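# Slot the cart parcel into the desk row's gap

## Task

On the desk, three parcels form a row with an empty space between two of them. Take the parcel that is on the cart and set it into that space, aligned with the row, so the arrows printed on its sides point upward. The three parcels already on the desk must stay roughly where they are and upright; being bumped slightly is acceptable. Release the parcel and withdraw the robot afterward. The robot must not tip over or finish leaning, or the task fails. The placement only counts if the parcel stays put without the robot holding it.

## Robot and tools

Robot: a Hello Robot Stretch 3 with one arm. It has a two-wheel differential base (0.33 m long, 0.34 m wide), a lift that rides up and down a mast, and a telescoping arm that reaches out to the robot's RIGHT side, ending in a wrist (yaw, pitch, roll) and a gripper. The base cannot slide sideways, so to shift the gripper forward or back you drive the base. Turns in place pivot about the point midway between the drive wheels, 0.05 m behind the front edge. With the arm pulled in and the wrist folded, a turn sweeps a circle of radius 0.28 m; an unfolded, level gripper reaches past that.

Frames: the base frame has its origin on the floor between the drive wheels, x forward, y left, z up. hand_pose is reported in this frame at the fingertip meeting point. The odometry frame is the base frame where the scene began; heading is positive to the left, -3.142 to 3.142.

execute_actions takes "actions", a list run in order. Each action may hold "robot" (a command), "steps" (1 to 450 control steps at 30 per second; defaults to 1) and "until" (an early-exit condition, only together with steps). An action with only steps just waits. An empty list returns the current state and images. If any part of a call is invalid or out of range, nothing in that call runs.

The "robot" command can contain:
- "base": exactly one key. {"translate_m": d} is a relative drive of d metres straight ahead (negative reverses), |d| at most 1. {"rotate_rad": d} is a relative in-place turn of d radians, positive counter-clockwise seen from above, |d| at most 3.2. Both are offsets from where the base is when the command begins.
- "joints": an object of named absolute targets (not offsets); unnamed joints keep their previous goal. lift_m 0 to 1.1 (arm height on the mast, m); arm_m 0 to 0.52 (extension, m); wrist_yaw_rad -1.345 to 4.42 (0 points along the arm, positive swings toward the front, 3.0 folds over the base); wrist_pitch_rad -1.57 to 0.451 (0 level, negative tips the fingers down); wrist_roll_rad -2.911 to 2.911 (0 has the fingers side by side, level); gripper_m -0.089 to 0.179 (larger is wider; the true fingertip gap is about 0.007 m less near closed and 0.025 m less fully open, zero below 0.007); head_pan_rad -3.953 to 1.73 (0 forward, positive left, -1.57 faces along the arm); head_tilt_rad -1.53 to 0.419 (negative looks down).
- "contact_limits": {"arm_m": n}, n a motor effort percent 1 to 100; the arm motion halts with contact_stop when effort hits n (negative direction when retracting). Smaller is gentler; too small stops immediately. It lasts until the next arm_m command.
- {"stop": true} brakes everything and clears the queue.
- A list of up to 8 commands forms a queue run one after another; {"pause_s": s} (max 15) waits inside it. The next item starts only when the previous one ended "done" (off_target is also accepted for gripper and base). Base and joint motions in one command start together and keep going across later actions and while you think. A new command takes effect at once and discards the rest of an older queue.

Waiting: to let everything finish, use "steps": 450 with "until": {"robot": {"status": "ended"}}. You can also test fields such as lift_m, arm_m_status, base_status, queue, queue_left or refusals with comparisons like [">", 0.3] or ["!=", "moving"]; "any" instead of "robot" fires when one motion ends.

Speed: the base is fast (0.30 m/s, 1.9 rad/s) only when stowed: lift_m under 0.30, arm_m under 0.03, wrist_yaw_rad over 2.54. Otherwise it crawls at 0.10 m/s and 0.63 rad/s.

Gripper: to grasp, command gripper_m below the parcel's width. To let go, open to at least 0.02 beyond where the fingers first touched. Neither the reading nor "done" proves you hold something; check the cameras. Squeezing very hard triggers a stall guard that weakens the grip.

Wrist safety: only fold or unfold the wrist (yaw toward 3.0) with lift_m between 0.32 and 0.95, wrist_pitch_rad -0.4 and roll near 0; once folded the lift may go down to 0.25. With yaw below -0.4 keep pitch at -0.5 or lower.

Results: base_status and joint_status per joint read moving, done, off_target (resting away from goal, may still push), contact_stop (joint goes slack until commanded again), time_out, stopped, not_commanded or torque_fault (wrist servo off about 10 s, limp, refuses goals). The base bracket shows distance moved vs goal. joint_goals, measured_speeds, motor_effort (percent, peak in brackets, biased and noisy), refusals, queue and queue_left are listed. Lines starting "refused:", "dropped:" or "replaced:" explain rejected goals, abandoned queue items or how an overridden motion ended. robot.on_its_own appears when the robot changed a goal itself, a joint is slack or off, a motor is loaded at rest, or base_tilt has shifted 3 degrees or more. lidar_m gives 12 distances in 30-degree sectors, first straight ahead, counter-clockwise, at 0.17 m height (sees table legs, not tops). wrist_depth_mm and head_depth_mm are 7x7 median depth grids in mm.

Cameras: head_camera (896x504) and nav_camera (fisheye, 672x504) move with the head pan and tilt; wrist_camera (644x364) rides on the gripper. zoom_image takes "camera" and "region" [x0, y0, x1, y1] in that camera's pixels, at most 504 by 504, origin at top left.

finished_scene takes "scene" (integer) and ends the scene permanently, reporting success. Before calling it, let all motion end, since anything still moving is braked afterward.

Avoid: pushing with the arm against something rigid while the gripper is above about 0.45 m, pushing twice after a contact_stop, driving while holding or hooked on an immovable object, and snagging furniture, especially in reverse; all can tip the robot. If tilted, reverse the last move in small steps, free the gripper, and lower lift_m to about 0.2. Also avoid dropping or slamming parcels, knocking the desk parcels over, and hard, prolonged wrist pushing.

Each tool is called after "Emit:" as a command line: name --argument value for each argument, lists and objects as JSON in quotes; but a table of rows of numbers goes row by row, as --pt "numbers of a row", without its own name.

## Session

Emit:
execute_actions --actions '[{"robot": {"joints": {"head_pan_rad": -1.2, "head_tilt_rad": -0.4}}, "steps": 150, "until": {"robot": {"status": "ended"}}}]'

Scene clock: 1.17 s.
robot.base_odometry: x=+0.000 y=+0.000 heading=+0.000 (m, m, rad; robot's odometry frame)
robot.turned_by_wheels: +0.000 (rad since the last result)
robot.turned_by_imu: +0.000 (rad since the last result)
robot.base_tilt: forward=-0.8 right=+1.8 (deg)
robot.lidar_m: 1.79 2.12 2.02 2.32 2.04 1.54 2.40 1.69 1.70 1.97 1.71 1.44
robot.head_depth_mm: 1771 1904 2049 2229 2332 1727 1366 / 1703 1815 1944 2106 2238 1730 1369 / 1627 1719 1855 1989 2128 1751 1380 / 1553 1661 1753 1899 2042 1768 1386 / 1494 1581 1687 1801 1926 1774 1385 / 1434 1524 1609 1716 1831 1778 1389 / 1377 1457 1548 1633 1738 1787 1397
robot.base_status: not_commanded
robot.joint_positions: lift_m=+0.453 arm_m=+0.001 wrist_yaw_rad=+2.924 wrist_pitch_rad=-0.604 wrist_roll_rad=-0.008 gripper_m=+0.037 head_pan_rad=-1.193 head_tilt_rad=-0.395
robot.joint_goals: lift_m=+0.453 arm_m=+0.001 wrist_yaw_rad=+2.924 wrist_pitch_rad=-0.604 wrist_roll_rad=-0.008 gripper_m=+0.037 head_pan_rad=-1.200 head_tilt_rad=-0.400
robot.joint_status: lift_m=not_commanded arm_m=not_commanded wrist_yaw_rad=not_commanded wrist_pitch_rad=not_commanded wrist_roll_rad=not_commanded gripper_m=not_commanded head_pan_rad=done head_tilt_rad=done
robot.measured_speeds: translate_m=+0.000 rotate_rad=+0.000 lift_m=+0.000 arm_m=+0.000 wrist_yaw_rad=+0.000 wrist_pitch_rad=+0.000 wrist_roll_rad=+0.000 head_pan_rad=+0.000 head_tilt_rad=+0.000
robot: refusals=0 queue=done queue_left=0
robot.motor_effort: left_wheel=+1(0) right_wheel=-1(0) lift_m=+18(19) arm_m=-1(1) wrist_yaw_rad=+0(0) wrist_pitch_rad=+4(4) wrist_roll_rad=+0(0) gripper_m=+0(1) head_pan_rad=-6(58) head_tilt_rad=-3(30) (%)
robot.hand_pose: x=+0.0214 y=+0.0461 z=+0.4265 quat_wxyz=(+0.282, +0.691, +0.137, +0.651) (m; robot's base frame)
robot.wrist_depth_mm: - - - - - - - / - - - - - - - / 863 - 863 873 851 848 879 / 742 722 756 739 758 748 755 / 647 657 - 621 640 647 648 / 567 566 - 574 555 575 580 / 519 - - 515 513 513 510
pictures: head_camera (sideways: a quarter turn clockwise sets it upright), nav_camera (sideways: a quarter turn counterclockwise sets it upright), wrist_camera
camera_calibration (this result's frames):
head_camera: T_world_to_cam=[[-0.0942013, 0.346265, -0.933395, 1.23164], [0.927313, 0.371657, 0.0442874, -0.060856], [0.362238, -0.861378, -0.356106, 0.419972], [0, 0, 0, 1]] pos_world=[0.0203252, -0.0421031, 1.30186]
nav_camera: T_world_to_cam=[[0.12406, -0.321078, 0.938892, -1.17415], [-0.907261, -0.4199, -0.0237147, 0.0847302], [0.401854, -0.848878, -0.343395, 0.402028], [0, 0, 0, 1]] pos_world=[0.0609814, -0.000144071, 1.24247]
wrist_camera: T_world_to_cam=[[0.965017, -0.262101, 0.00674734, -0.0187507], [-0.186786, -0.705321, -0.683837, 0.35594], [0.183994, 0.658654, -0.729603, 0.445355], [0, 0, 0, 1]] pos_world=[0.0026369, -0.0471972, 0.568464]
Images, in order (width x height): head_camera 896x504, nav_camera 672x504, wrist_camera 644x364.

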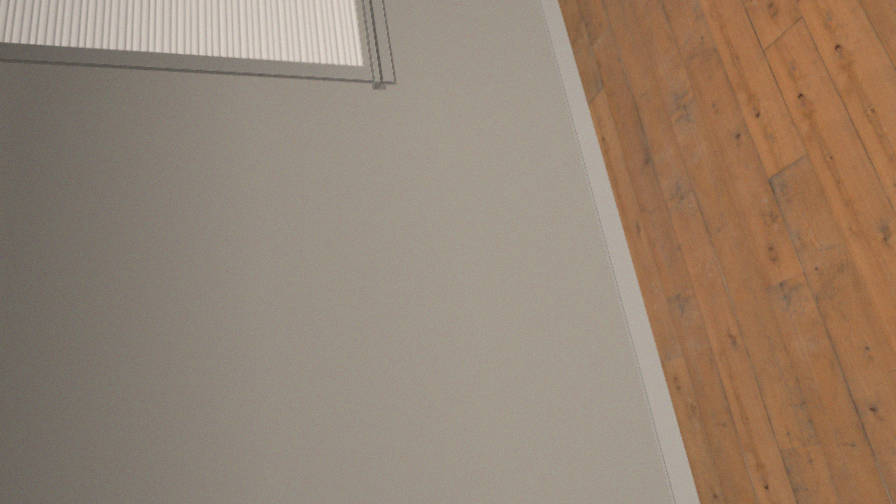

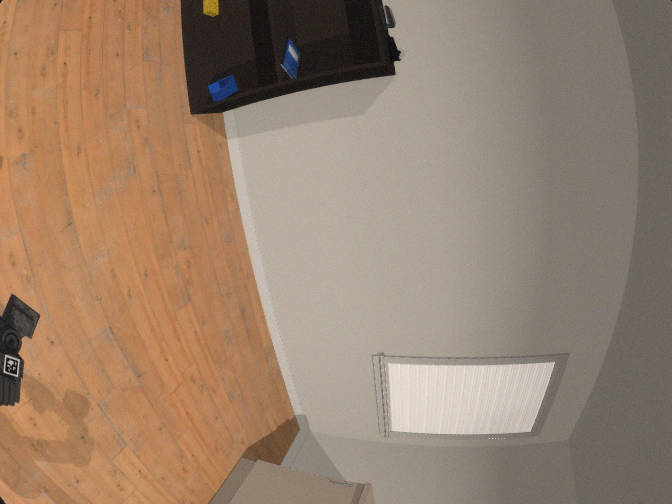

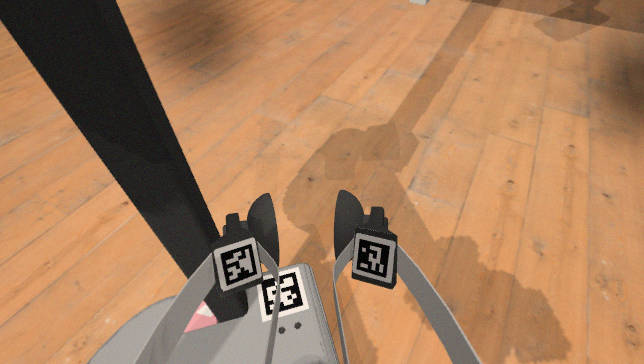

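Emit:
execute_actions --actions '[{"robot": {"joints": {"head_pan_rad": -3.3, "head_tilt_rad": -0.4}}, "steps": 250, "until": {"robot": {"status": "ended"}}}]'

Scene clock: 5.17 s.
robot.base_odometry: x=+0.000 y=+0.000 heading=+0.000 (m, m, rad; robot's odometry frame)
robot.turned_by_wheels: +0.000 (rad since the last result)
robot.turned_by_imu: -0.001 (rad since the last result)
robot.base_tilt: forward=-0.8 right=+1.8 (deg)
robot.lidar_m: 1.80 2.13 2.01 2.33 2.05 1.54 2.40 1.69 1.70 1.97 1.71 1.45
robot.head_depth_mm: 1741 1851 1959 1938 1901 1697 1364 / 1862 1971 2092 2208 1968 1741 1376 / 1987 2123 2278 2435 2387 1760 1383 / 2131 2298 2491 2656 2391 1769 1385 / 2344 2518 2695 2927 2409 1770 1394 / 2483 2638 2814 2964 2427 1775 1392 / 2312 2408 2520 2629 2457 1790 1401
robot.base_status: not_commanded
robot.joint_positions: lift_m=+0.453 arm_m=+0.001 wrist_yaw_rad=+2.924 wrist_pitch_rad=-0.604 wrist_roll_rad=-0.008 gripper_m=+0.037 head_pan_rad=-3.293 head_tilt_rad=-0.395
robot.joint_goals: lift_m=+0.453 arm_m=+0.001 wrist_yaw_rad=+2.924 wrist_pitch_rad=-0.604 wrist_roll_rad=-0.008 gripper_m=+0.037 head_pan_rad=-3.300 head_tilt_rad=-0.400
robot.joint_status: lift_m=not_commanded arm_m=not_commanded wrist_yaw_rad=not_commanded wrist_pitch_rad=not_commanded wrist_roll_rad=not_commanded gripper_m=not_commanded head_pan_rad=done head_tilt_rad=done
robot.measured_speeds: translate_m=+0.000 rotate_rad=+0.000 lift_m=+0.000 arm_m=+0.000 wrist_yaw_rad=+0.000 wrist_pitch_rad=+0.000 wrist_roll_rad=+0.000 head_pan_rad=+0.000 head_tilt_rad=+0.000
robot: refusals=0 queue=done queue_left=0
robot.motor_effort: left_wheel=+0(0) right_wheel=+0(0) lift_m=+19(19) arm_m=-1(1) wrist_yaw_rad=+0(0) wrist_pitch_rad=+4(4) wrist_roll_rad=+0(0) gripper_m=+1(1) head_pan_rad=-6(59) head_tilt_rad=-3(4) (%)
robot.hand_pose: x=+0.0214 y=+0.0461 z=+0.4265 quat_wxyz=(+0.282, +0.691, +0.137, +0.651) (m; robot's base frame)
robot.wrist_depth_mm: - - - - - - - / - - - - - - - / 874 - 863 883 868 888 859 / 744 726 745 765 743 729 741 / 648 642 - 642 651 636 646 / 565 572 - 575 579 573 576 / 511 - - 522 525 516 519
pictures: head_camera (sideways: a quarter turn clockwise sets it upright), nav_camera (sideways: a quarter turn counterclockwise sets it upright), wrist_camera
camera_calibration (this result's frames):
head_camera: T_world_to_cam=[[0.34679, -0.0935456, -0.933266, 1.22879], [-0.147347, -0.988093, 0.0442886, -0.054302], [-0.926296, 0.122156, -0.356445, 0.428272], [0, 0, 0, 1]] pos_world=[-0.0374253, 0.00897621, 1.30184]
nav_camera: T_world_to_cam=[[-0.340126, 0.055056, 0.938767, -1.17116], [0.0955736, 0.995139, -0.0237347, 0.078639], [-0.935511, 0.0816485, -0.343734, 0.410628], [0, 0, 0, 1]] pos_world=[-0.0217097, -0.0473047, 1.24246]
wrist_camera: T_world_to_cam=[[0.965017, -0.262101, 0.00674743, -0.0187507], [-0.186786, -0.705321, -0.683837, 0.35594], [0.183994, 0.658654, -0.729603, 0.445355], [0, 0, 0, 1]] pos_world=[0.00263687, -0.0471972, 0.568464]
Images, in order (width x height): head_camera 896x504, nav_camera 672x504, wrist_camera 644x364.

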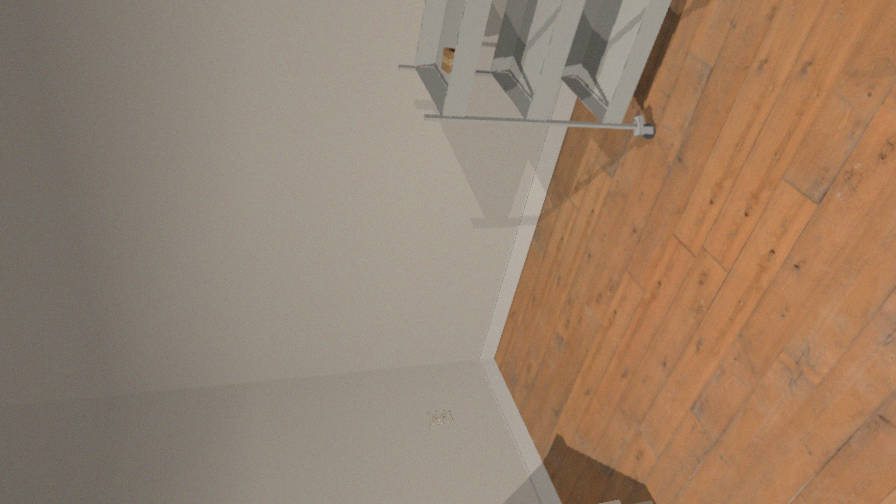

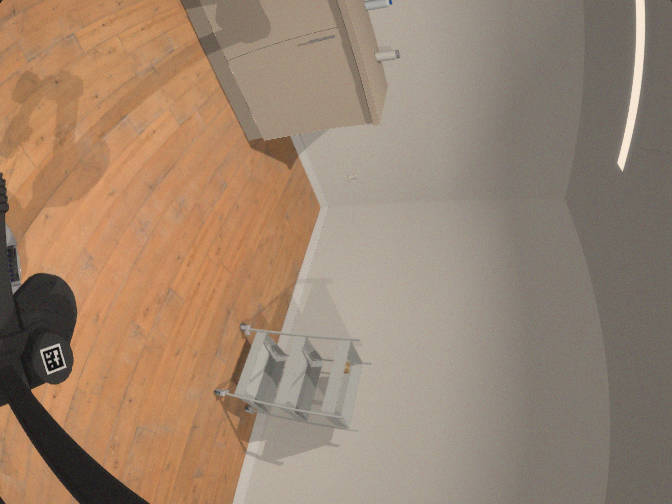

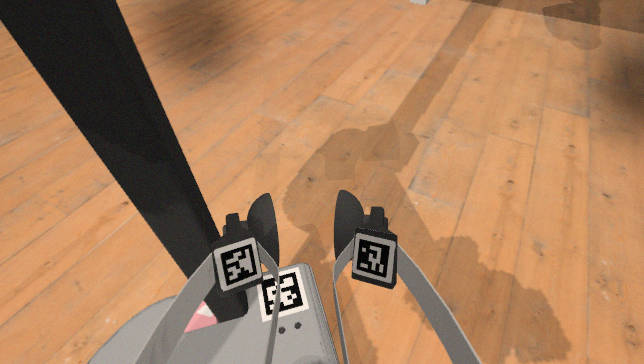

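Emit:
execute_actions --actions '[{"robot": [{"joints": {"lift_m": 0.26, "head_pan_rad": -1.57, "head_tilt_rad": -0.7}}, {"base": {"rotate_rad": 2.85}}, {"base": {"translate_m": 1.0}}, {"base": {"translate_m": 0.19}}, {"base": {"rotate_rad": 1.03}}, {"joints": {"lift_m": 0.93, "wrist_pitch_rad": -0.4}}, {"joints": {"wrist_yaw_rad": 0.0}}, {"joints": {"wrist_pitch_rad": -1.57, "gripper_m": 0.12, "arm_m": 0.25}}], "steps": 450, "until": {"robot": {"status": "ended"}}}, {"steps": 450, "until": {"robot": {"status": "ended"}}}]'

Scene clock: 54.33 s.
robot.base_odometry: x=-1.140 y=+0.342 heading=-2.404 (m, m, rad; robot's odometry frame)
robot.turned_by_wheels: +3.880 (rad since the last result)
robot.turned_by_imu: +3.801 (rad since the last result)
robot.base_tilt: forward=-0.7 right=+1.8 (deg)
robot.lidar_m: 1.14 1.14 1.54 2.76 2.84 3.13 2.62 1.49 0.52 0.50 0.52 1.37
robot.head_depth_mm: 829 931 1018 - 780 1256 1146 / 824 923 - 957 805 964 1082 / 818 918 - - 785 968 1107 / 818 912 1017 990 762 970 1107 / 811 907 1027 993 818 950 1094 / 804 903 1019 1178 1323 1341 1169 / 799 893 1009 1167 1377 1378 1167
robot.base_status: done (rotate_rad +1.0298 of +1.0300)
robot.joint_positions: lift_m=+0.930 arm_m=+0.250 wrist_yaw_rad=+0.000 wrist_pitch_rad=-1.561 wrist_roll_rad=-0.008 gripper_m=+0.120 head_pan_rad=-1.577 head_tilt_rad=-0.692
robot.joint_goals: lift_m=+0.930 arm_m=+0.250 wrist_yaw_rad=+0.000 wrist_pitch_rad=-1.570 wrist_roll_rad=-0.008 gripper_m=+0.120 head_pan_rad=-1.570 head_tilt_rad=-0.700
robot.joint_status: lift_m=done arm_m=done wrist_yaw_rad=done wrist_pitch_rad=done wrist_roll_rad=not_commanded gripper_m=done head_pan_rad=done head_tilt_rad=done
robot.measured_speeds: translate_m=+0.000 rotate_rad=+0.000 lift_m=+0.000 arm_m=+0.000 wrist_yaw_rad=+0.000 wrist_pitch_rad=+0.000 wrist_roll_rad=+0.000 head_pan_rad=+0.000 head_tilt_rad=+0.000
robot: refusals=0 queue=done queue_left=0
robot.motor_effort: left_wheel=-3(11) right_wheel=+2(9) lift_m=+24(26) arm_m=+3(3) wrist_yaw_rad=+0(2) wrist_pitch_rad=-1(10) wrist_roll_rad=+0(0) gripper_m=+1(82) head_pan_rad=+3(57) head_tilt_rad=-4(27) (%)
robot.hand_pose: x=-0.0216 y=-0.3731 z=+0.8119 quat_wxyz=(+0.505, +0.500, -0.500, -0.496) (m; robot's base frame)
robot.wrist_depth_mm: 236 268 272 278 280 271 265 / 843 866 773 786 763 931 938 / 892 913 929 923 923 931 - / 944 946 965 963 - - - / 960 950 - - - - - / - - - - - - - / - - - - - - -
pictures: head_camera (sideways: a quarter turn clockwise sets it upright), nav_camera (sideways: a quarter turn counterclockwise sets it upright), wrist_camera
camera_calibration (this result's frames):
head_camera: T_world_to_cam=[[0.0438599, 0.614102, -0.788007, 1.04119], [0.998938, -0.0158241, 0.0432683, -0.0599491], [0.0141016, -0.789068, -0.614144, 0.757842], [0, 0, 0, 1]] pos_world=[0.0035322, -0.0423544, 1.28848]
nav_camera: T_world_to_cam=[[-0.00675357, -0.604085, 0.796891, -0.988148], [-0.998436, -0.0401518, -0.0388988, 0.105042], [0.0554948, -0.795908, -0.602869, 0.741764], [0, 0, 0, 1]] pos_world=[0.0570404, -0.00233207, 1.23872]
wrist_camera: T_world_to_cam=[[-0.998826, 0.0220991, 0.0430978, -0.0557072], [0.0303553, 0.979018, 0.201501, 0.230104], [-0.0377405, 0.202573, -0.97854, 1.0377], [0, 0, 0, 1]] pos_world=[-0.0234633, -0.434255, 0.971466]
Images, in order (width x height): head_camera 896x504, nav_camera 672x504, wrist_camera 644x364.

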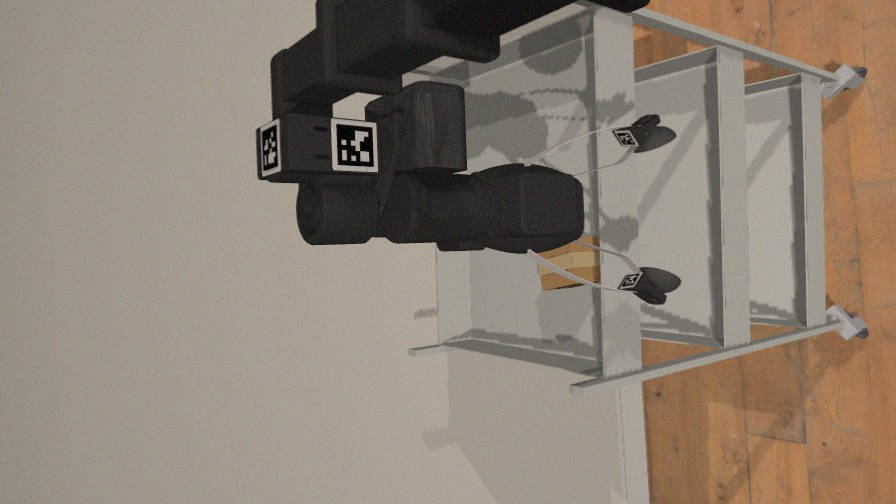

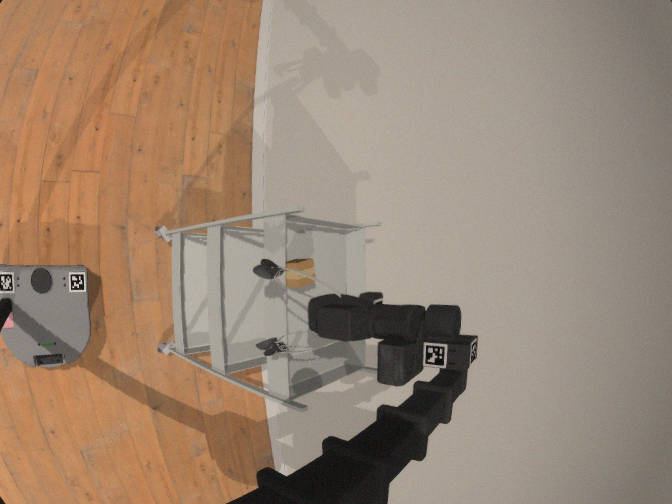

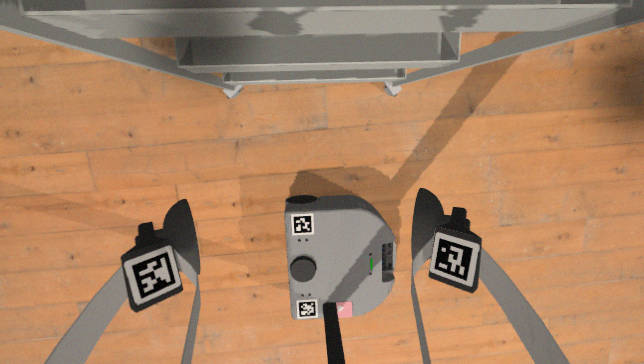

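Emit:
execute_actions --actions '[{"robot": {"joints": {"arm_m": 0.45}, "base": {"translate_m": 0.06}}, "steps": 450, "until": {"robot": {"status": "ended"}}}]'

Scene clock: 61.13 s.
robot.base_odometry: x=-1.184 y=+0.302 heading=-2.404 (m, m, rad; robot's odometry frame)
robot.turned_by_wheels: +0.000 (rad since the last result)
robot.turned_by_imu: -0.001 (rad since the last result)
robot.base_tilt: forward=-0.7 right=+1.8 (deg)
robot.lidar_m: 1.08 1.09 1.46 2.76 2.83 3.20 2.69 1.50 0.52 0.50 1.03 1.37
robot.head_depth_mm: 827 928 1016 - 733 935 1092 / 821 900 1062 986 807 963 1099 / 817 887 1081 992 785 968 1105 / 812 902 1019 993 790 971 1109 / 808 903 1025 1132 874 1298 1137 / 802 899 1017 1173 1385 1377 1164 / 798 891 1009 1159 1375 1379 1169
robot.base_status: done (translate_m +0.0600 of +0.0600)
robot.joint_positions: lift_m=+0.930 arm_m=+0.450 wrist_yaw_rad=+0.000 wrist_pitch_rad=-1.561 wrist_roll_rad=-0.008 gripper_m=+0.120 head_pan_rad=-1.577 head_tilt_rad=-0.692
robot.joint_goals: lift_m=+0.930 arm_m=+0.450 wrist_yaw_rad=+0.000 wrist_pitch_rad=-1.570 wrist_roll_rad=-0.008 gripper_m=+0.120 head_pan_rad=-1.570 head_tilt_rad=-0.700
robot.joint_status: lift_m=done arm_m=done wrist_yaw_rad=done wrist_pitch_rad=done wrist_roll_rad=not_commanded gripper_m=done head_pan_rad=done head_tilt_rad=done
robot.measured_speeds: translate_m=+0.000 rotate_rad=+0.000 lift_m=+0.000 arm_m=+0.000 wrist_yaw_rad=+0.000 wrist_pitch_rad=+0.000 wrist_roll_rad=+0.000 head_pan_rad=+0.000 head_tilt_rad=+0.000
robot: refusals=0 queue=done queue_left=0
robot.motor_effort: left_wheel=-4(5) right_wheel=+2(6) lift_m=+24(24) arm_m=+3(4) wrist_yaw_rad=+1(1) wrist_pitch_rad=-1(1) wrist_roll_rad=+0(0) gripper_m=+1(1) head_pan_rad=+3(3) head_tilt_rad=-4(4) (%)
robot.hand_pose: x=-0.0216 y=-0.5729 z=+0.8119 quat_wxyz=(+0.504, +0.500, -0.500, -0.496) (m; robot's base frame)
robot.wrist_depth_mm: 831 271 277 278 282 288 290 / 868 278 284 290 292 295 299 / 875 294 295 295 307 311 308 / 934 934 308 254 313 318 317 / 957 933 314 317 318 321 299 / - - - 266 - - - / - - - - - - -
pictures: head_camera (sideways: a quarter turn clockwise sets it upright), nav_camera (sideways: a quarter turn counterclockwise sets it upright), wrist_camera
camera_calibration (this result's frames):
head_camera: T_world_to_cam=[[0.0438602, 0.614102, -0.788007, 1.04119], [0.998938, -0.0158245, 0.0432683, -0.0599491], [0.0141013, -0.789068, -0.614144, 0.757842], [0, 0, 0, 1]] pos_world=[0.00353219, -0.0423544, 1.28848]
nav_camera: T_world_to_cam=[[-0.00675379, -0.604085, 0.796891, -0.988148], [-0.998436, -0.0401515, -0.0388988, 0.105042], [0.0554946, -0.795908, -0.602869, 0.741764], [0, 0, 0, 1]] pos_world=[0.0570404, -0.00233209, 1.23872]
wrist_camera: T_world_to_cam=[[-0.998824, 0.0221806, 0.043113, -0.051255], [0.0304637, 0.978878, 0.202161, 0.425127], [-0.0377184, 0.203236, -0.978403, 1.07847], [0, 0, 0, 1]] pos_world=[-0.0234677, -0.634194, 0.971439]
Images, in order (width x height): head_camera 896x504, nav_camera 672x504, wrist_camera 644x364.

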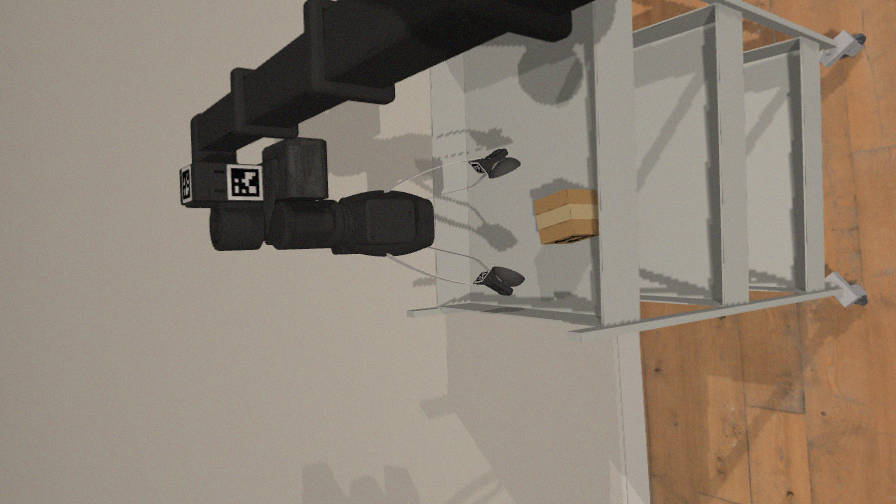

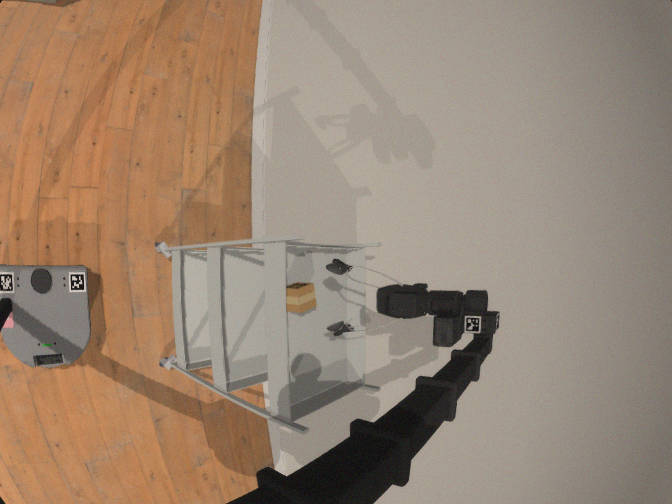

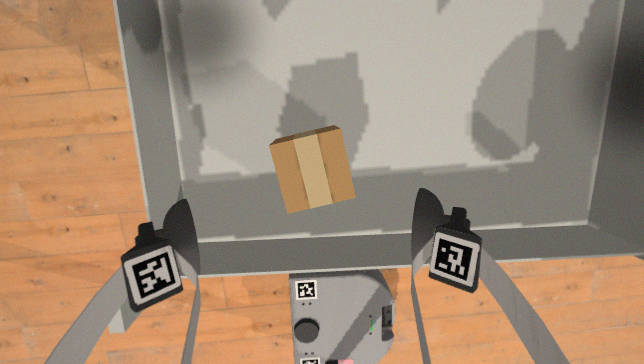

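Emit:
execute_actions --actions '[{"robot": {"joints": {"head_pan_rad": -2.0, "head_tilt_rad": -0.6}, "base": {"translate_m": 0.3}}, "steps": 450, "until": {"robot": {"status": "ended"}}}]'

Scene clock: 72.20 s.
robot.base_odometry: x=-1.406 y=+0.100 heading=-2.404 (m, m, rad; robot's odometry frame)
robot.turned_by_wheels: +0.000 (rad since the last result)
robot.turned_by_imu: -0.001 (rad since the last result)
robot.base_tilt: forward=-0.8 right=+1.9 (deg)
robot.lidar_m: 0.92 0.79 1.05 2.77 2.84 3.44 3.36 0.71 0.53 0.77 1.02 1.36
robot.head_depth_mm: 1059 1190 1346 1509 939 - - / 999 1114 1254 1111 948 - 1141 / 948 1046 1172 1268 - 973 1132 / 901 992 1097 - 800 975 1107 / 854 937 1027 1148 1143 1372 1209 / 817 891 958 1091 1208 1358 1216 / 781 850 - - 1142 1289 1217
robot.base_status: done (translate_m +0.3000 of +0.3000)
robot.joint_positions: lift_m=+0.930 arm_m=+0.450 wrist_yaw_rad=+0.000 wrist_pitch_rad=-1.561 wrist_roll_rad=-0.008 gripper_m=+0.120 head_pan_rad=-1.993 head_tilt_rad=-0.606
robot.joint_goals: lift_m=+0.930 arm_m=+0.450 wrist_yaw_rad=+0.000 wrist_pitch_rad=-1.570 wrist_roll_rad=-0.008 gripper_m=+0.120 head_pan_rad=-2.000 head_tilt_rad=-0.600
robot.joint_status: lift_m=done arm_m=done wrist_yaw_rad=done wrist_pitch_rad=done wrist_roll_rad=not_commanded gripper_m=done head_pan_rad=done head_tilt_rad=done
robot.measured_speeds: translate_m=+0.000 rotate_rad=+0.000 lift_m=+0.000 arm_m=+0.000 wrist_yaw_rad=+0.000 wrist_pitch_rad=+0.000 wrist_roll_rad=+0.000 head_pan_rad=+0.000 head_tilt_rad=+0.000
robot: refusals=0 queue=done queue_left=0
robot.motor_effort: left_wheel=-4(4) right_wheel=+2(6) lift_m=+25(24) arm_m=+3(3) wrist_yaw_rad=-1(1) wrist_pitch_rad=-1(1) wrist_roll_rad=+0(0) gripper_m=+1(1) head_pan_rad=-4(42) head_tilt_rad=+3(15) (%)
robot.hand_pose: x=-0.0216 y=-0.5729 z=+0.8119 quat_wxyz=(+0.504, +0.500, -0.500, -0.496) (m; robot's base frame)
robot.wrist_depth_mm: 822 843 867 872 539 283 294 / 866 859 880 888 553 287 303 / 902 865 905 906 582 306 305 / 920 936 938 965 600 313 315 / 956 933 - - - 288 323 / - - - - - - - / - - - - - - -
pictures: head_camera (sideways: a quarter turn clockwise sets it upright), nav_camera (sideways: a quarter turn counterclockwise sets it upright), wrist_camera
camera_calibration (this result's frames):
head_camera: T_world_to_cam=[[0.259793, 0.48036, -0.837713, 1.10467], [0.908826, -0.414854, 0.043962, -0.0603074], [-0.32641, -0.772756, -0.544339, 0.669106], [0, 0, 0, 1]] pos_world=[-0.0137738, -0.0386029, 1.29227]
nav_camera: T_world_to_cam=[[-0.221508, -0.485538, 0.845687, -1.05046], [-0.930756, 0.36398, -0.0348164, 0.0993187], [-0.290909, -0.794841, -0.532542, 0.652381], [0, 0, 0, 1]] pos_world=[0.0495403, -0.0276471, 1.23924]
wrist_camera: T_world_to_cam=[[-0.998824, 0.0221804, 0.043113, -0.0512551], [0.0304635, 0.978878, 0.202161, 0.425127], [-0.0377184, 0.203236, -0.978403, 1.07847], [0, 0, 0, 1]] pos_world=[-0.0234677, -0.634194, 0.971439]
Images, in order (width x height): head_camera 896x504, nav_camera 672x504, wrist_camera 644x364.

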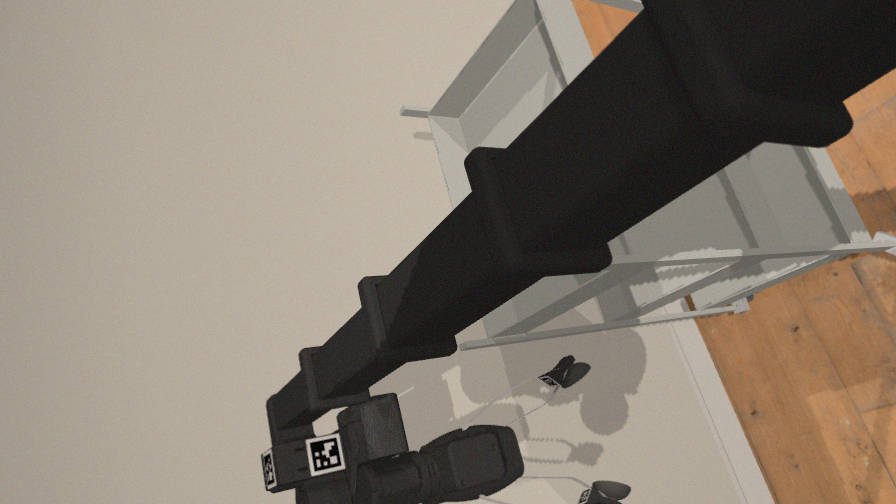

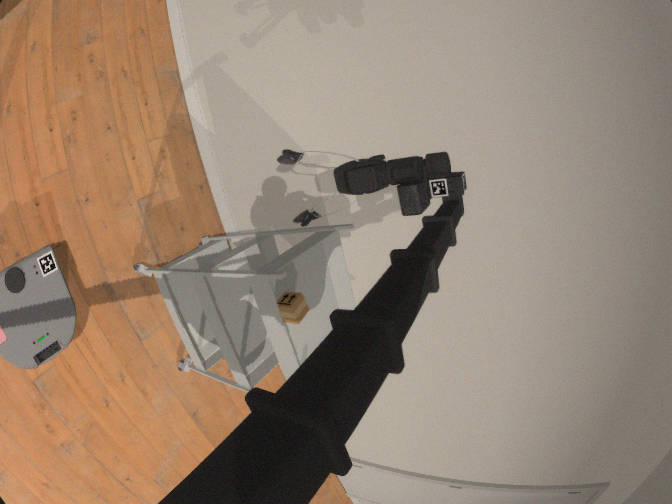

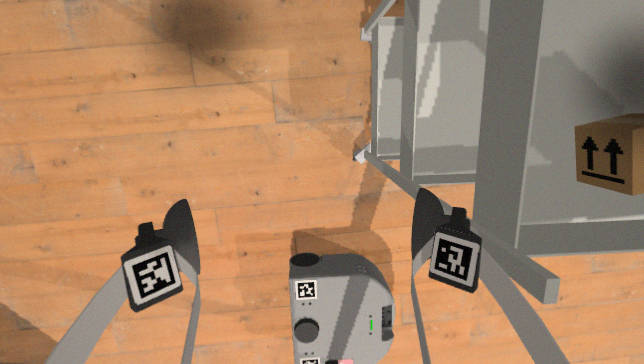

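Emit:
execute_actions --actions '[{"robot": [{"joints": {"arm_m": 0.47, "wrist_roll_rad": -0.24, "head_pan_rad": -1.57, "head_tilt_rad": -0.7}, "base": {"translate_m": -0.305}}, {"joints": {"lift_m": 0.81}}], "steps": 450, "until": {"robot": {"status": "ended"}}}]'

Scene clock: 86.97 s.
robot.base_odometry: x=-1.180 y=+0.305 heading=-2.403 (m, m, rad; robot's odometry frame)
robot.turned_by_wheels: +0.000 (rad since the last result)
robot.turned_by_imu: -0.002 (rad since the last result)
robot.base_tilt: forward=-0.8 right=+1.9 (deg)
robot.lidar_m: 1.09 1.10 1.46 2.76 2.83 3.18 2.68 1.49 0.52 0.50 1.04 1.37
robot.head_depth_mm: 827 924 1055 1140 - - 1075 / 820 924 1027 991 782 963 1099 / 816 915 1001 973 785 970 1105 / 812 910 1017 994 768 972 1108 / 808 904 1025 1136 845 1299 1134 / 804 899 1013 1173 1385 1382 1166 / 800 890 1009 1162 1367 1382 1170
robot.base_status: done (translate_m -0.3050 of -0.3050)
robot.joint_positions: lift_m=+0.810 arm_m=+0.470 wrist_yaw_rad=+0.000 wrist_pitch_rad=-1.562 wrist_roll_rad=-0.234 gripper_m=+0.120 head_pan_rad=-1.577 head_tilt_rad=-0.691
robot.joint_goals: lift_m=+0.810 arm_m=+0.470 wrist_yaw_rad=+0.000 wrist_pitch_rad=-1.570 wrist_roll_rad=-0.240 gripper_m=+0.120 head_pan_rad=-1.570 head_tilt_rad=-0.700
robot.joint_status: lift_m=done arm_m=done wrist_yaw_rad=done wrist_pitch_rad=done wrist_roll_rad=done gripper_m=done head_pan_rad=done head_tilt_rad=done
robot.measured_speeds: translate_m=+0.000 rotate_rad=+0.000 lift_m=+0.000 arm_m=+0.000 wrist_yaw_rad=+0.000 wrist_pitch_rad=+0.000 wrist_roll_rad=+0.000 head_pan_rad=+0.000 head_tilt_rad=+0.000
robot: refusals=0 queue=done queue_left=0
robot.motor_effort: left_wheel=-3(8) right_wheel=+2(2) lift_m=+13(24) arm_m=+3(3) wrist_yaw_rad=-1(1) wrist_pitch_rad=-1(1) wrist_roll_rad=-4(3) gripper_m=+1(1) head_pan_rad=+4(37) head_tilt_rad=-5(17) (%)
robot.hand_pose: x=-0.0216 y=-0.5929 z=+0.6926 quat_wxyz=(+0.557, +0.552, -0.440, -0.437) (m; robot's base frame)
robot.wrist_depth_mm: 145 165 169 171 173 176 179 / 148 172 174 177 179 182 184 / 155 178 181 184 185 189 192 / 161 184 185 178 193 197 199 / 168 190 165 137 200 205 208 / 176 200 200 142 209 214 216 / 167 182 195 204 216 222 225
pictures: head_camera (sideways: a quarter turn clockwise sets it upright), nav_camera (sideways: a quarter turn counterclockwise sets it upright), wrist_camera
camera_calibration (this result's frames):
head_camera: T_world_to_cam=[[0.0441339, 0.613373, -0.78856, 1.04191], [0.998931, -0.0162382, 0.0432772, -0.0599607], [0.0137403, -0.789627, -0.613434, 0.756921], [0, 0, 0, 1]] pos_world=[0.00351292, -0.0423653, 1.28852]
nav_camera: T_world_to_cam=[[-0.00702297, -0.603365, 0.797434, -0.988854], [-0.998454, -0.039734, -0.0388574, 0.104989], [0.0551305, -0.796474, -0.602154, 0.740835], [0, 0, 0, 1]] pos_world=[0.057039, -0.00241198, 1.23872]
wrist_camera: T_world_to_cam=[[-0.978435, -0.201594, 0.044996, -0.179191], [-0.188673, 0.960927, 0.202539, 0.453209], [-0.0840687, 0.189682, -0.97824, 0.956635], [0, 0, 0, 1]] pos_world=[-0.00939524, -0.653081, 0.852089]
Images, in order (width x height): head_camera 896x504, nav_camera 672x504, wrist_camera 644x364.

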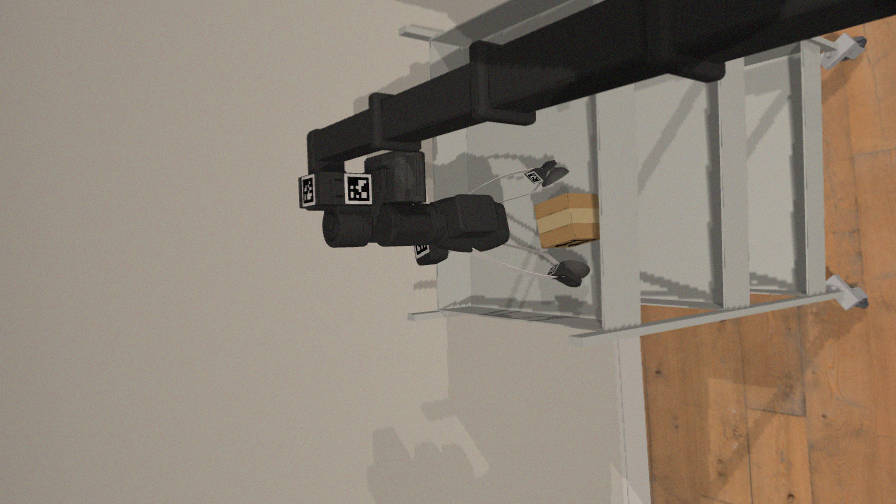

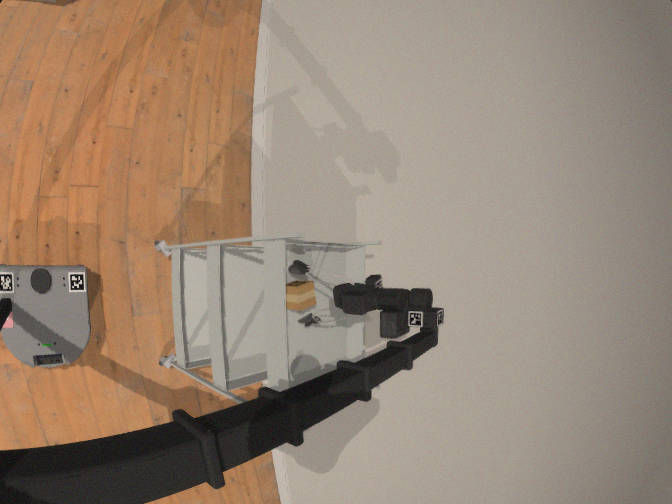

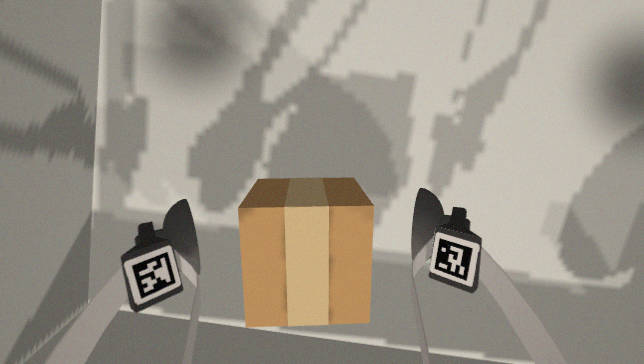

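Grip, lift, level the wrist, and look for the desk behind.

Emit:
execute_actions --actions '[{"robot": {"joints": {"gripper_m": 0.02}}, "steps": 60}, {"robot": [{"joints": {"lift_m": 1.05}}, {"joints": {"wrist_pitch_rad": 0.0, "wrist_roll_rad": 0.0, "arm_m": 0.0, "head_pan_rad": -3.4, "head_tilt_rad": -0.3}}], "steps": 450, "until": {"robot": {"status": "ended"}}}]'

Scene clock: 100.50 s.
robot.base_odometry: x=-1.180 y=+0.305 heading=-2.403 (m, m, rad; robot's odometry frame)
robot.turned_by_wheels: +0.000 (rad since the last result)
robot.turned_by_imu: -0.002 (rad since the last result)
robot.base_tilt: forward=-0.8 right=+1.9 (deg)
robot.lidar_m: 1.08 1.09 1.46 2.75 2.82 3.18 2.68 1.49 0.52 0.50 1.03 1.37
robot.head_depth_mm: 3018 - - - - - - / 2931 3075 3195 - - - - / 2865 2992 3159 - - - - / 2751 2920 3032 - - - - / 2656 2794 2951 - - - - / 2588 2729 2855 2924 - - - / 2516 2644 2765 2889 2973 - -
robot.base_status: done (translate_m -0.3050 of -0.3050)
robot.joint_positions: lift_m=+1.050 arm_m=+0.002 wrist_yaw_rad=+0.000 wrist_pitch_rad=-0.030 wrist_roll_rad=-0.006 gripper_m=+0.021 head_pan_rad=-3.393 head_tilt_rad=-0.310
robot.joint_goals: lift_m=+1.050 arm_m=+0.000 wrist_yaw_rad=+0.000 wrist_pitch_rad=+0.000 wrist_roll_rad=+0.000 gripper_m=+0.020 head_pan_rad=-3.400 head_tilt_rad=-0.300
robot.joint_status: lift_m=done arm_m=done wrist_yaw_rad=done wrist_pitch_rad=done wrist_roll_rad=done gripper_m=done head_pan_rad=done head_tilt_rad=done
robot.measured_speeds: translate_m=+0.000 rotate_rad=+0.000 lift_m=+0.000 arm_m=+0.000 wrist_yaw_rad=+0.000 wrist_pitch_rad=+0.000 wrist_roll_rad=+0.000 head_pan_rad=+0.000 head_tilt_rad=+0.000
robot: refusals=0 queue=done queue_left=0
robot.motor_effort: left_wheel=-3(3) right_wheel=+2(2) lift_m=+24(25) arm_m=-4(4) wrist_yaw_rad=-1(0) wrist_pitch_rad=+9(8) wrist_roll_rad=+3(3) gripper_m=-14(91) head_pan_rad=-4(57) head_tilt_rad=+6(34) (%)
robot.hand_pose: x=-0.0214 y=-0.4021 z=+1.1566 quat_wxyz=(+0.709, +0.011, -0.705, -0.011) (m; robot's base frame)
robot.wrist_depth_mm: 636 644 676 685 702 721 750 / 666 660 700 723 714 766 783 / 688 718 717 746 760 804 806 / 720 740 746 179 804 821 842 / 753 769 133 133 828 871 907 / 787 797 138 138 870 912 961 / 828 838 852 678 700 931 -
pictures: head_camera (sideways: a quarter turn clockwise sets it upright), nav_camera (sideways: a quarter turn counterclockwise sets it upright), wrist_camera
camera_calibration (this result's frames):
head_camera: T_world_to_cam=[[0.257692, -0.107725, -0.960203, 1.2645], [-0.241782, -0.969339, 0.0438623, -0.0531759], [-0.935487, 0.220857, -0.275837, 0.323421], [0, 0, 0, 1]] pos_world=[-0.0361535, 0.0132435, 1.30572]
nav_camera: T_world_to_cam=[[-0.254501, 0.068657, 0.964632, -1.20546], [0.192846, 0.981046, -0.0189464, 0.0718142], [-0.94765, 0.181203, -0.262917, 0.305521], [0, 0, 0, 1]] pos_world=[-0.0311127, -0.0430511, 1.24451]
wrist_camera: T_world_to_cam=[[-0.998829, 0.0428776, -0.0223911, 0.0144605], [0.0320798, 0.240718, -0.970065, 1.2472], [-0.0362041, -0.969648, -0.241811, 0.0574374], [0, 0, 0, 1]] pos_world=[-0.0234869, -0.245149, 1.22408]
Images, in order (width x height): head_camera 896x504, nav_camera 672x504, wrist_camera 644x364.

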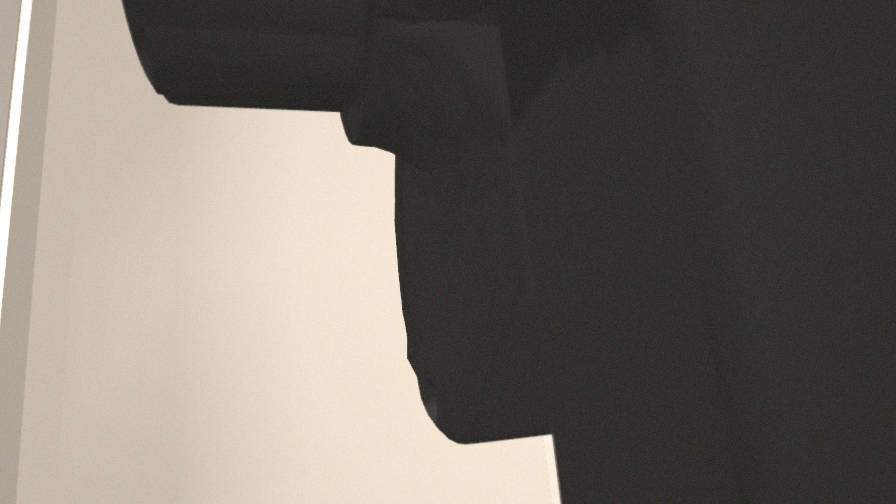

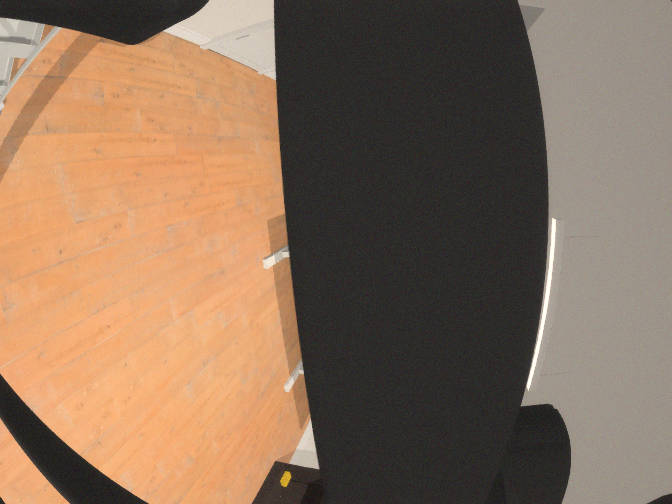

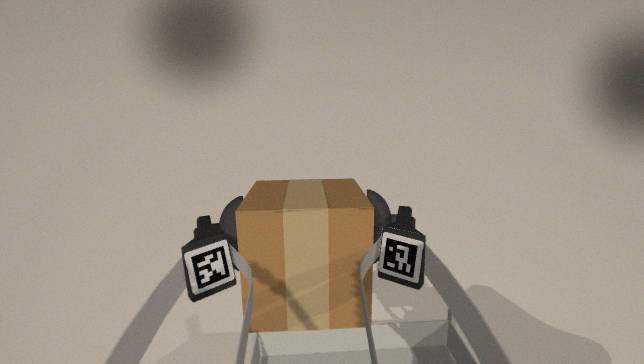

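Emit:
execute_actions --actions '[{"robot": [{"base": {"rotate_rad": -0.473}, "joints": {"head_pan_rad": -1.57, "head_tilt_rad": -0.9, "wrist_pitch_rad": -0.25}}, {"base": {"translate_m": -1.0}}, {"base": {"translate_m": -1.0}}, {"base": {"translate_m": -0.415}}, {"base": {"rotate_rad": -1.098}}], "steps": 450, "until": {"robot": {"status": "ended"}}}, {"steps": 450, "until": {"robot": {"status": "ended"}}}, {"steps": 450, "until": {"robot": {"status": "ended"}}}]'

Scene clock: 147.40 s.
robot.base_odometry: x=+1.150 y=+0.938 heading=+2.309 (m, m, rad; robot's odometry frame)
robot.turned_by_wheels: -1.571 (rad since the last result)
robot.turned_by_imu: -1.558 (rad since the last result)
robot.base_tilt: forward=-0.8 right=+1.9 (deg)
robot.lidar_m: 2.17 2.25 2.41 3.14 2.33 1.59 1.29 0.84 1.03 0.98 0.77 0.73
robot.head_depth_mm: - - - - 609 537 1058 / - - - - 598 541 1063 / - - - - 601 542 1075 / 792 907 867 752 630 544 1068 / 811 941 931 756 621 546 1052 / 807 938 937 760 637 549 1058 / 801 926 944 762 639 551 1064
robot.base_status: done (rotate_rad -1.0978 of -1.0980)
robot.joint_positions: lift_m=+1.050 arm_m=+0.002 wrist_yaw_rad=+0.000 wrist_pitch_rad=-0.272 wrist_roll_rad=-0.006 gripper_m=+0.021 head_pan_rad=-1.577 head_tilt_rad=-0.889
robot.joint_goals: lift_m=+1.050 arm_m=+0.000 wrist_yaw_rad=+0.000 wrist_pitch_rad=-0.250 wrist_roll_rad=+0.000 gripper_m=+0.020 head_pan_rad=-1.570 head_tilt_rad=-0.900
robot.joint_status: lift_m=done arm_m=done wrist_yaw_rad=done wrist_pitch_rad=done wrist_roll_rad=done gripper_m=done head_pan_rad=done head_tilt_rad=done
robot.measured_speeds: translate_m=+0.000 rotate_rad=+0.000 lift_m=+0.000 arm_m=+0.000 wrist_yaw_rad=+0.000 wrist_pitch_rad=+0.000 wrist_roll_rad=+0.000 head_pan_rad=+0.000 head_tilt_rad=+0.000
robot: refusals=0 queue=done queue_left=0
robot.motor_effort: left_wheel=+3(7) right_wheel=-2(8) lift_m=+25(24) arm_m=-4(4) wrist_yaw_rad=+0(0) wrist_pitch_rad=+7(11) wrist_roll_rad=+3(3) gripper_m=-14(14) head_pan_rad=+3(59) head_tilt_rad=-6(41) (%)
robot.hand_pose: x=-0.0214 y=-0.3870 z=+1.0962 quat_wxyz=(+0.703, +0.097, -0.698, -0.096) (m; robot's base frame)
robot.wrist_depth_mm: 597 622 633 652 650 683 711 / 627 672 680 706 721 746 757 / 688 707 727 761 795 799 838 / 741 774 777 179 826 872 943 / 757 746 133 133 728 725 717 / 617 627 138 139 586 595 593 / 512 514 497 479 505 505 497
pictures: head_camera (sideways: a quarter turn clockwise sets it upright), nav_camera (sideways: a quarter turn counterclockwise sets it upright), wrist_camera
camera_calibration (this result's frames):
head_camera: T_world_to_cam=[[0.0449012, 0.756367, -0.652604, 0.864717], [0.998883, -0.0243676, 0.0404843, -0.0563135], [0.0147186, -0.653693, -0.756617, 0.943147], [0, 0, 0, 1]] pos_world=[0.00354197, -0.0388873, 1.2802]
nav_camera: T_world_to_cam=[[-0.00780403, -0.748297, 0.663318, -0.814057], [-0.998395, -0.0313819, -0.0471485, 0.115771], [0.0560972, -0.662621, -0.746851, 0.929035], [0, 0, 0, 1]] pos_world=[0.0571161, 0.0100756, 1.23929]
wrist_camera: T_world_to_cam=[[-0.998822, 0.0471768, -0.0113484, 0.00196815], [0.0320671, 0.466258, -0.884067, 1.17809], [-0.0364162, -0.88339, -0.467221, 0.337966], [0, 0, 0, 1]] pos_world=[-0.0235046, -0.25083, 1.19944]
Images, in order (width x height): head_camera 896x504, nav_camera 672x504, wrist_camera 644x364.

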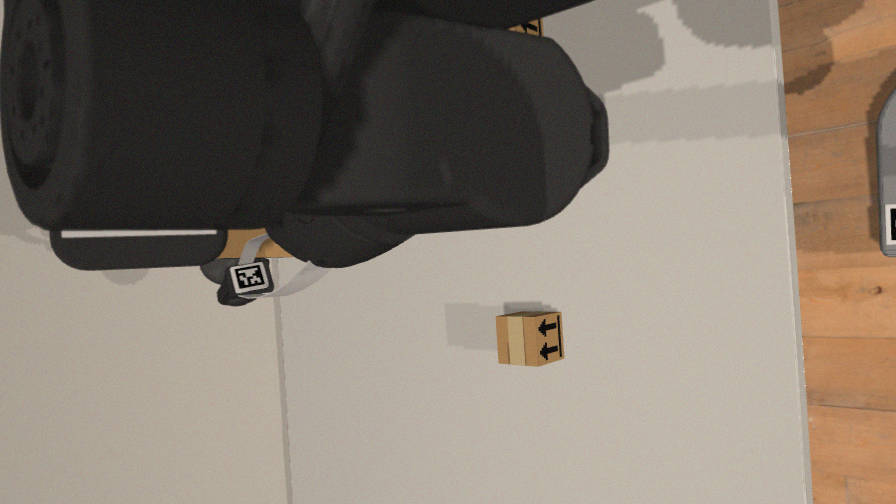

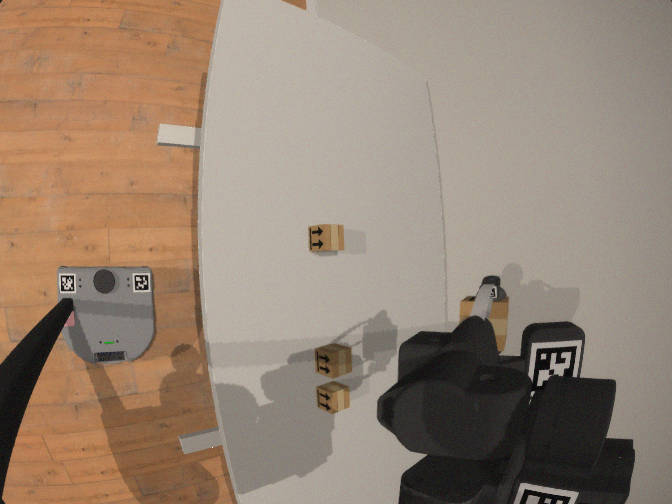

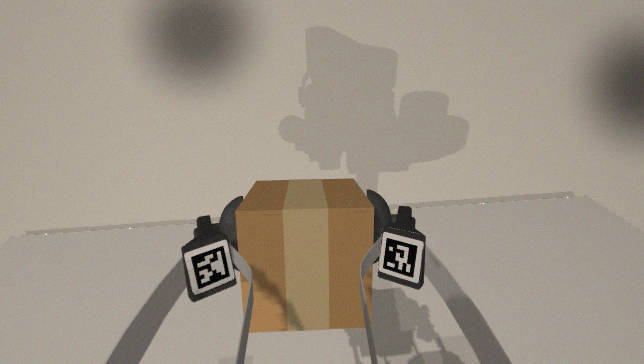

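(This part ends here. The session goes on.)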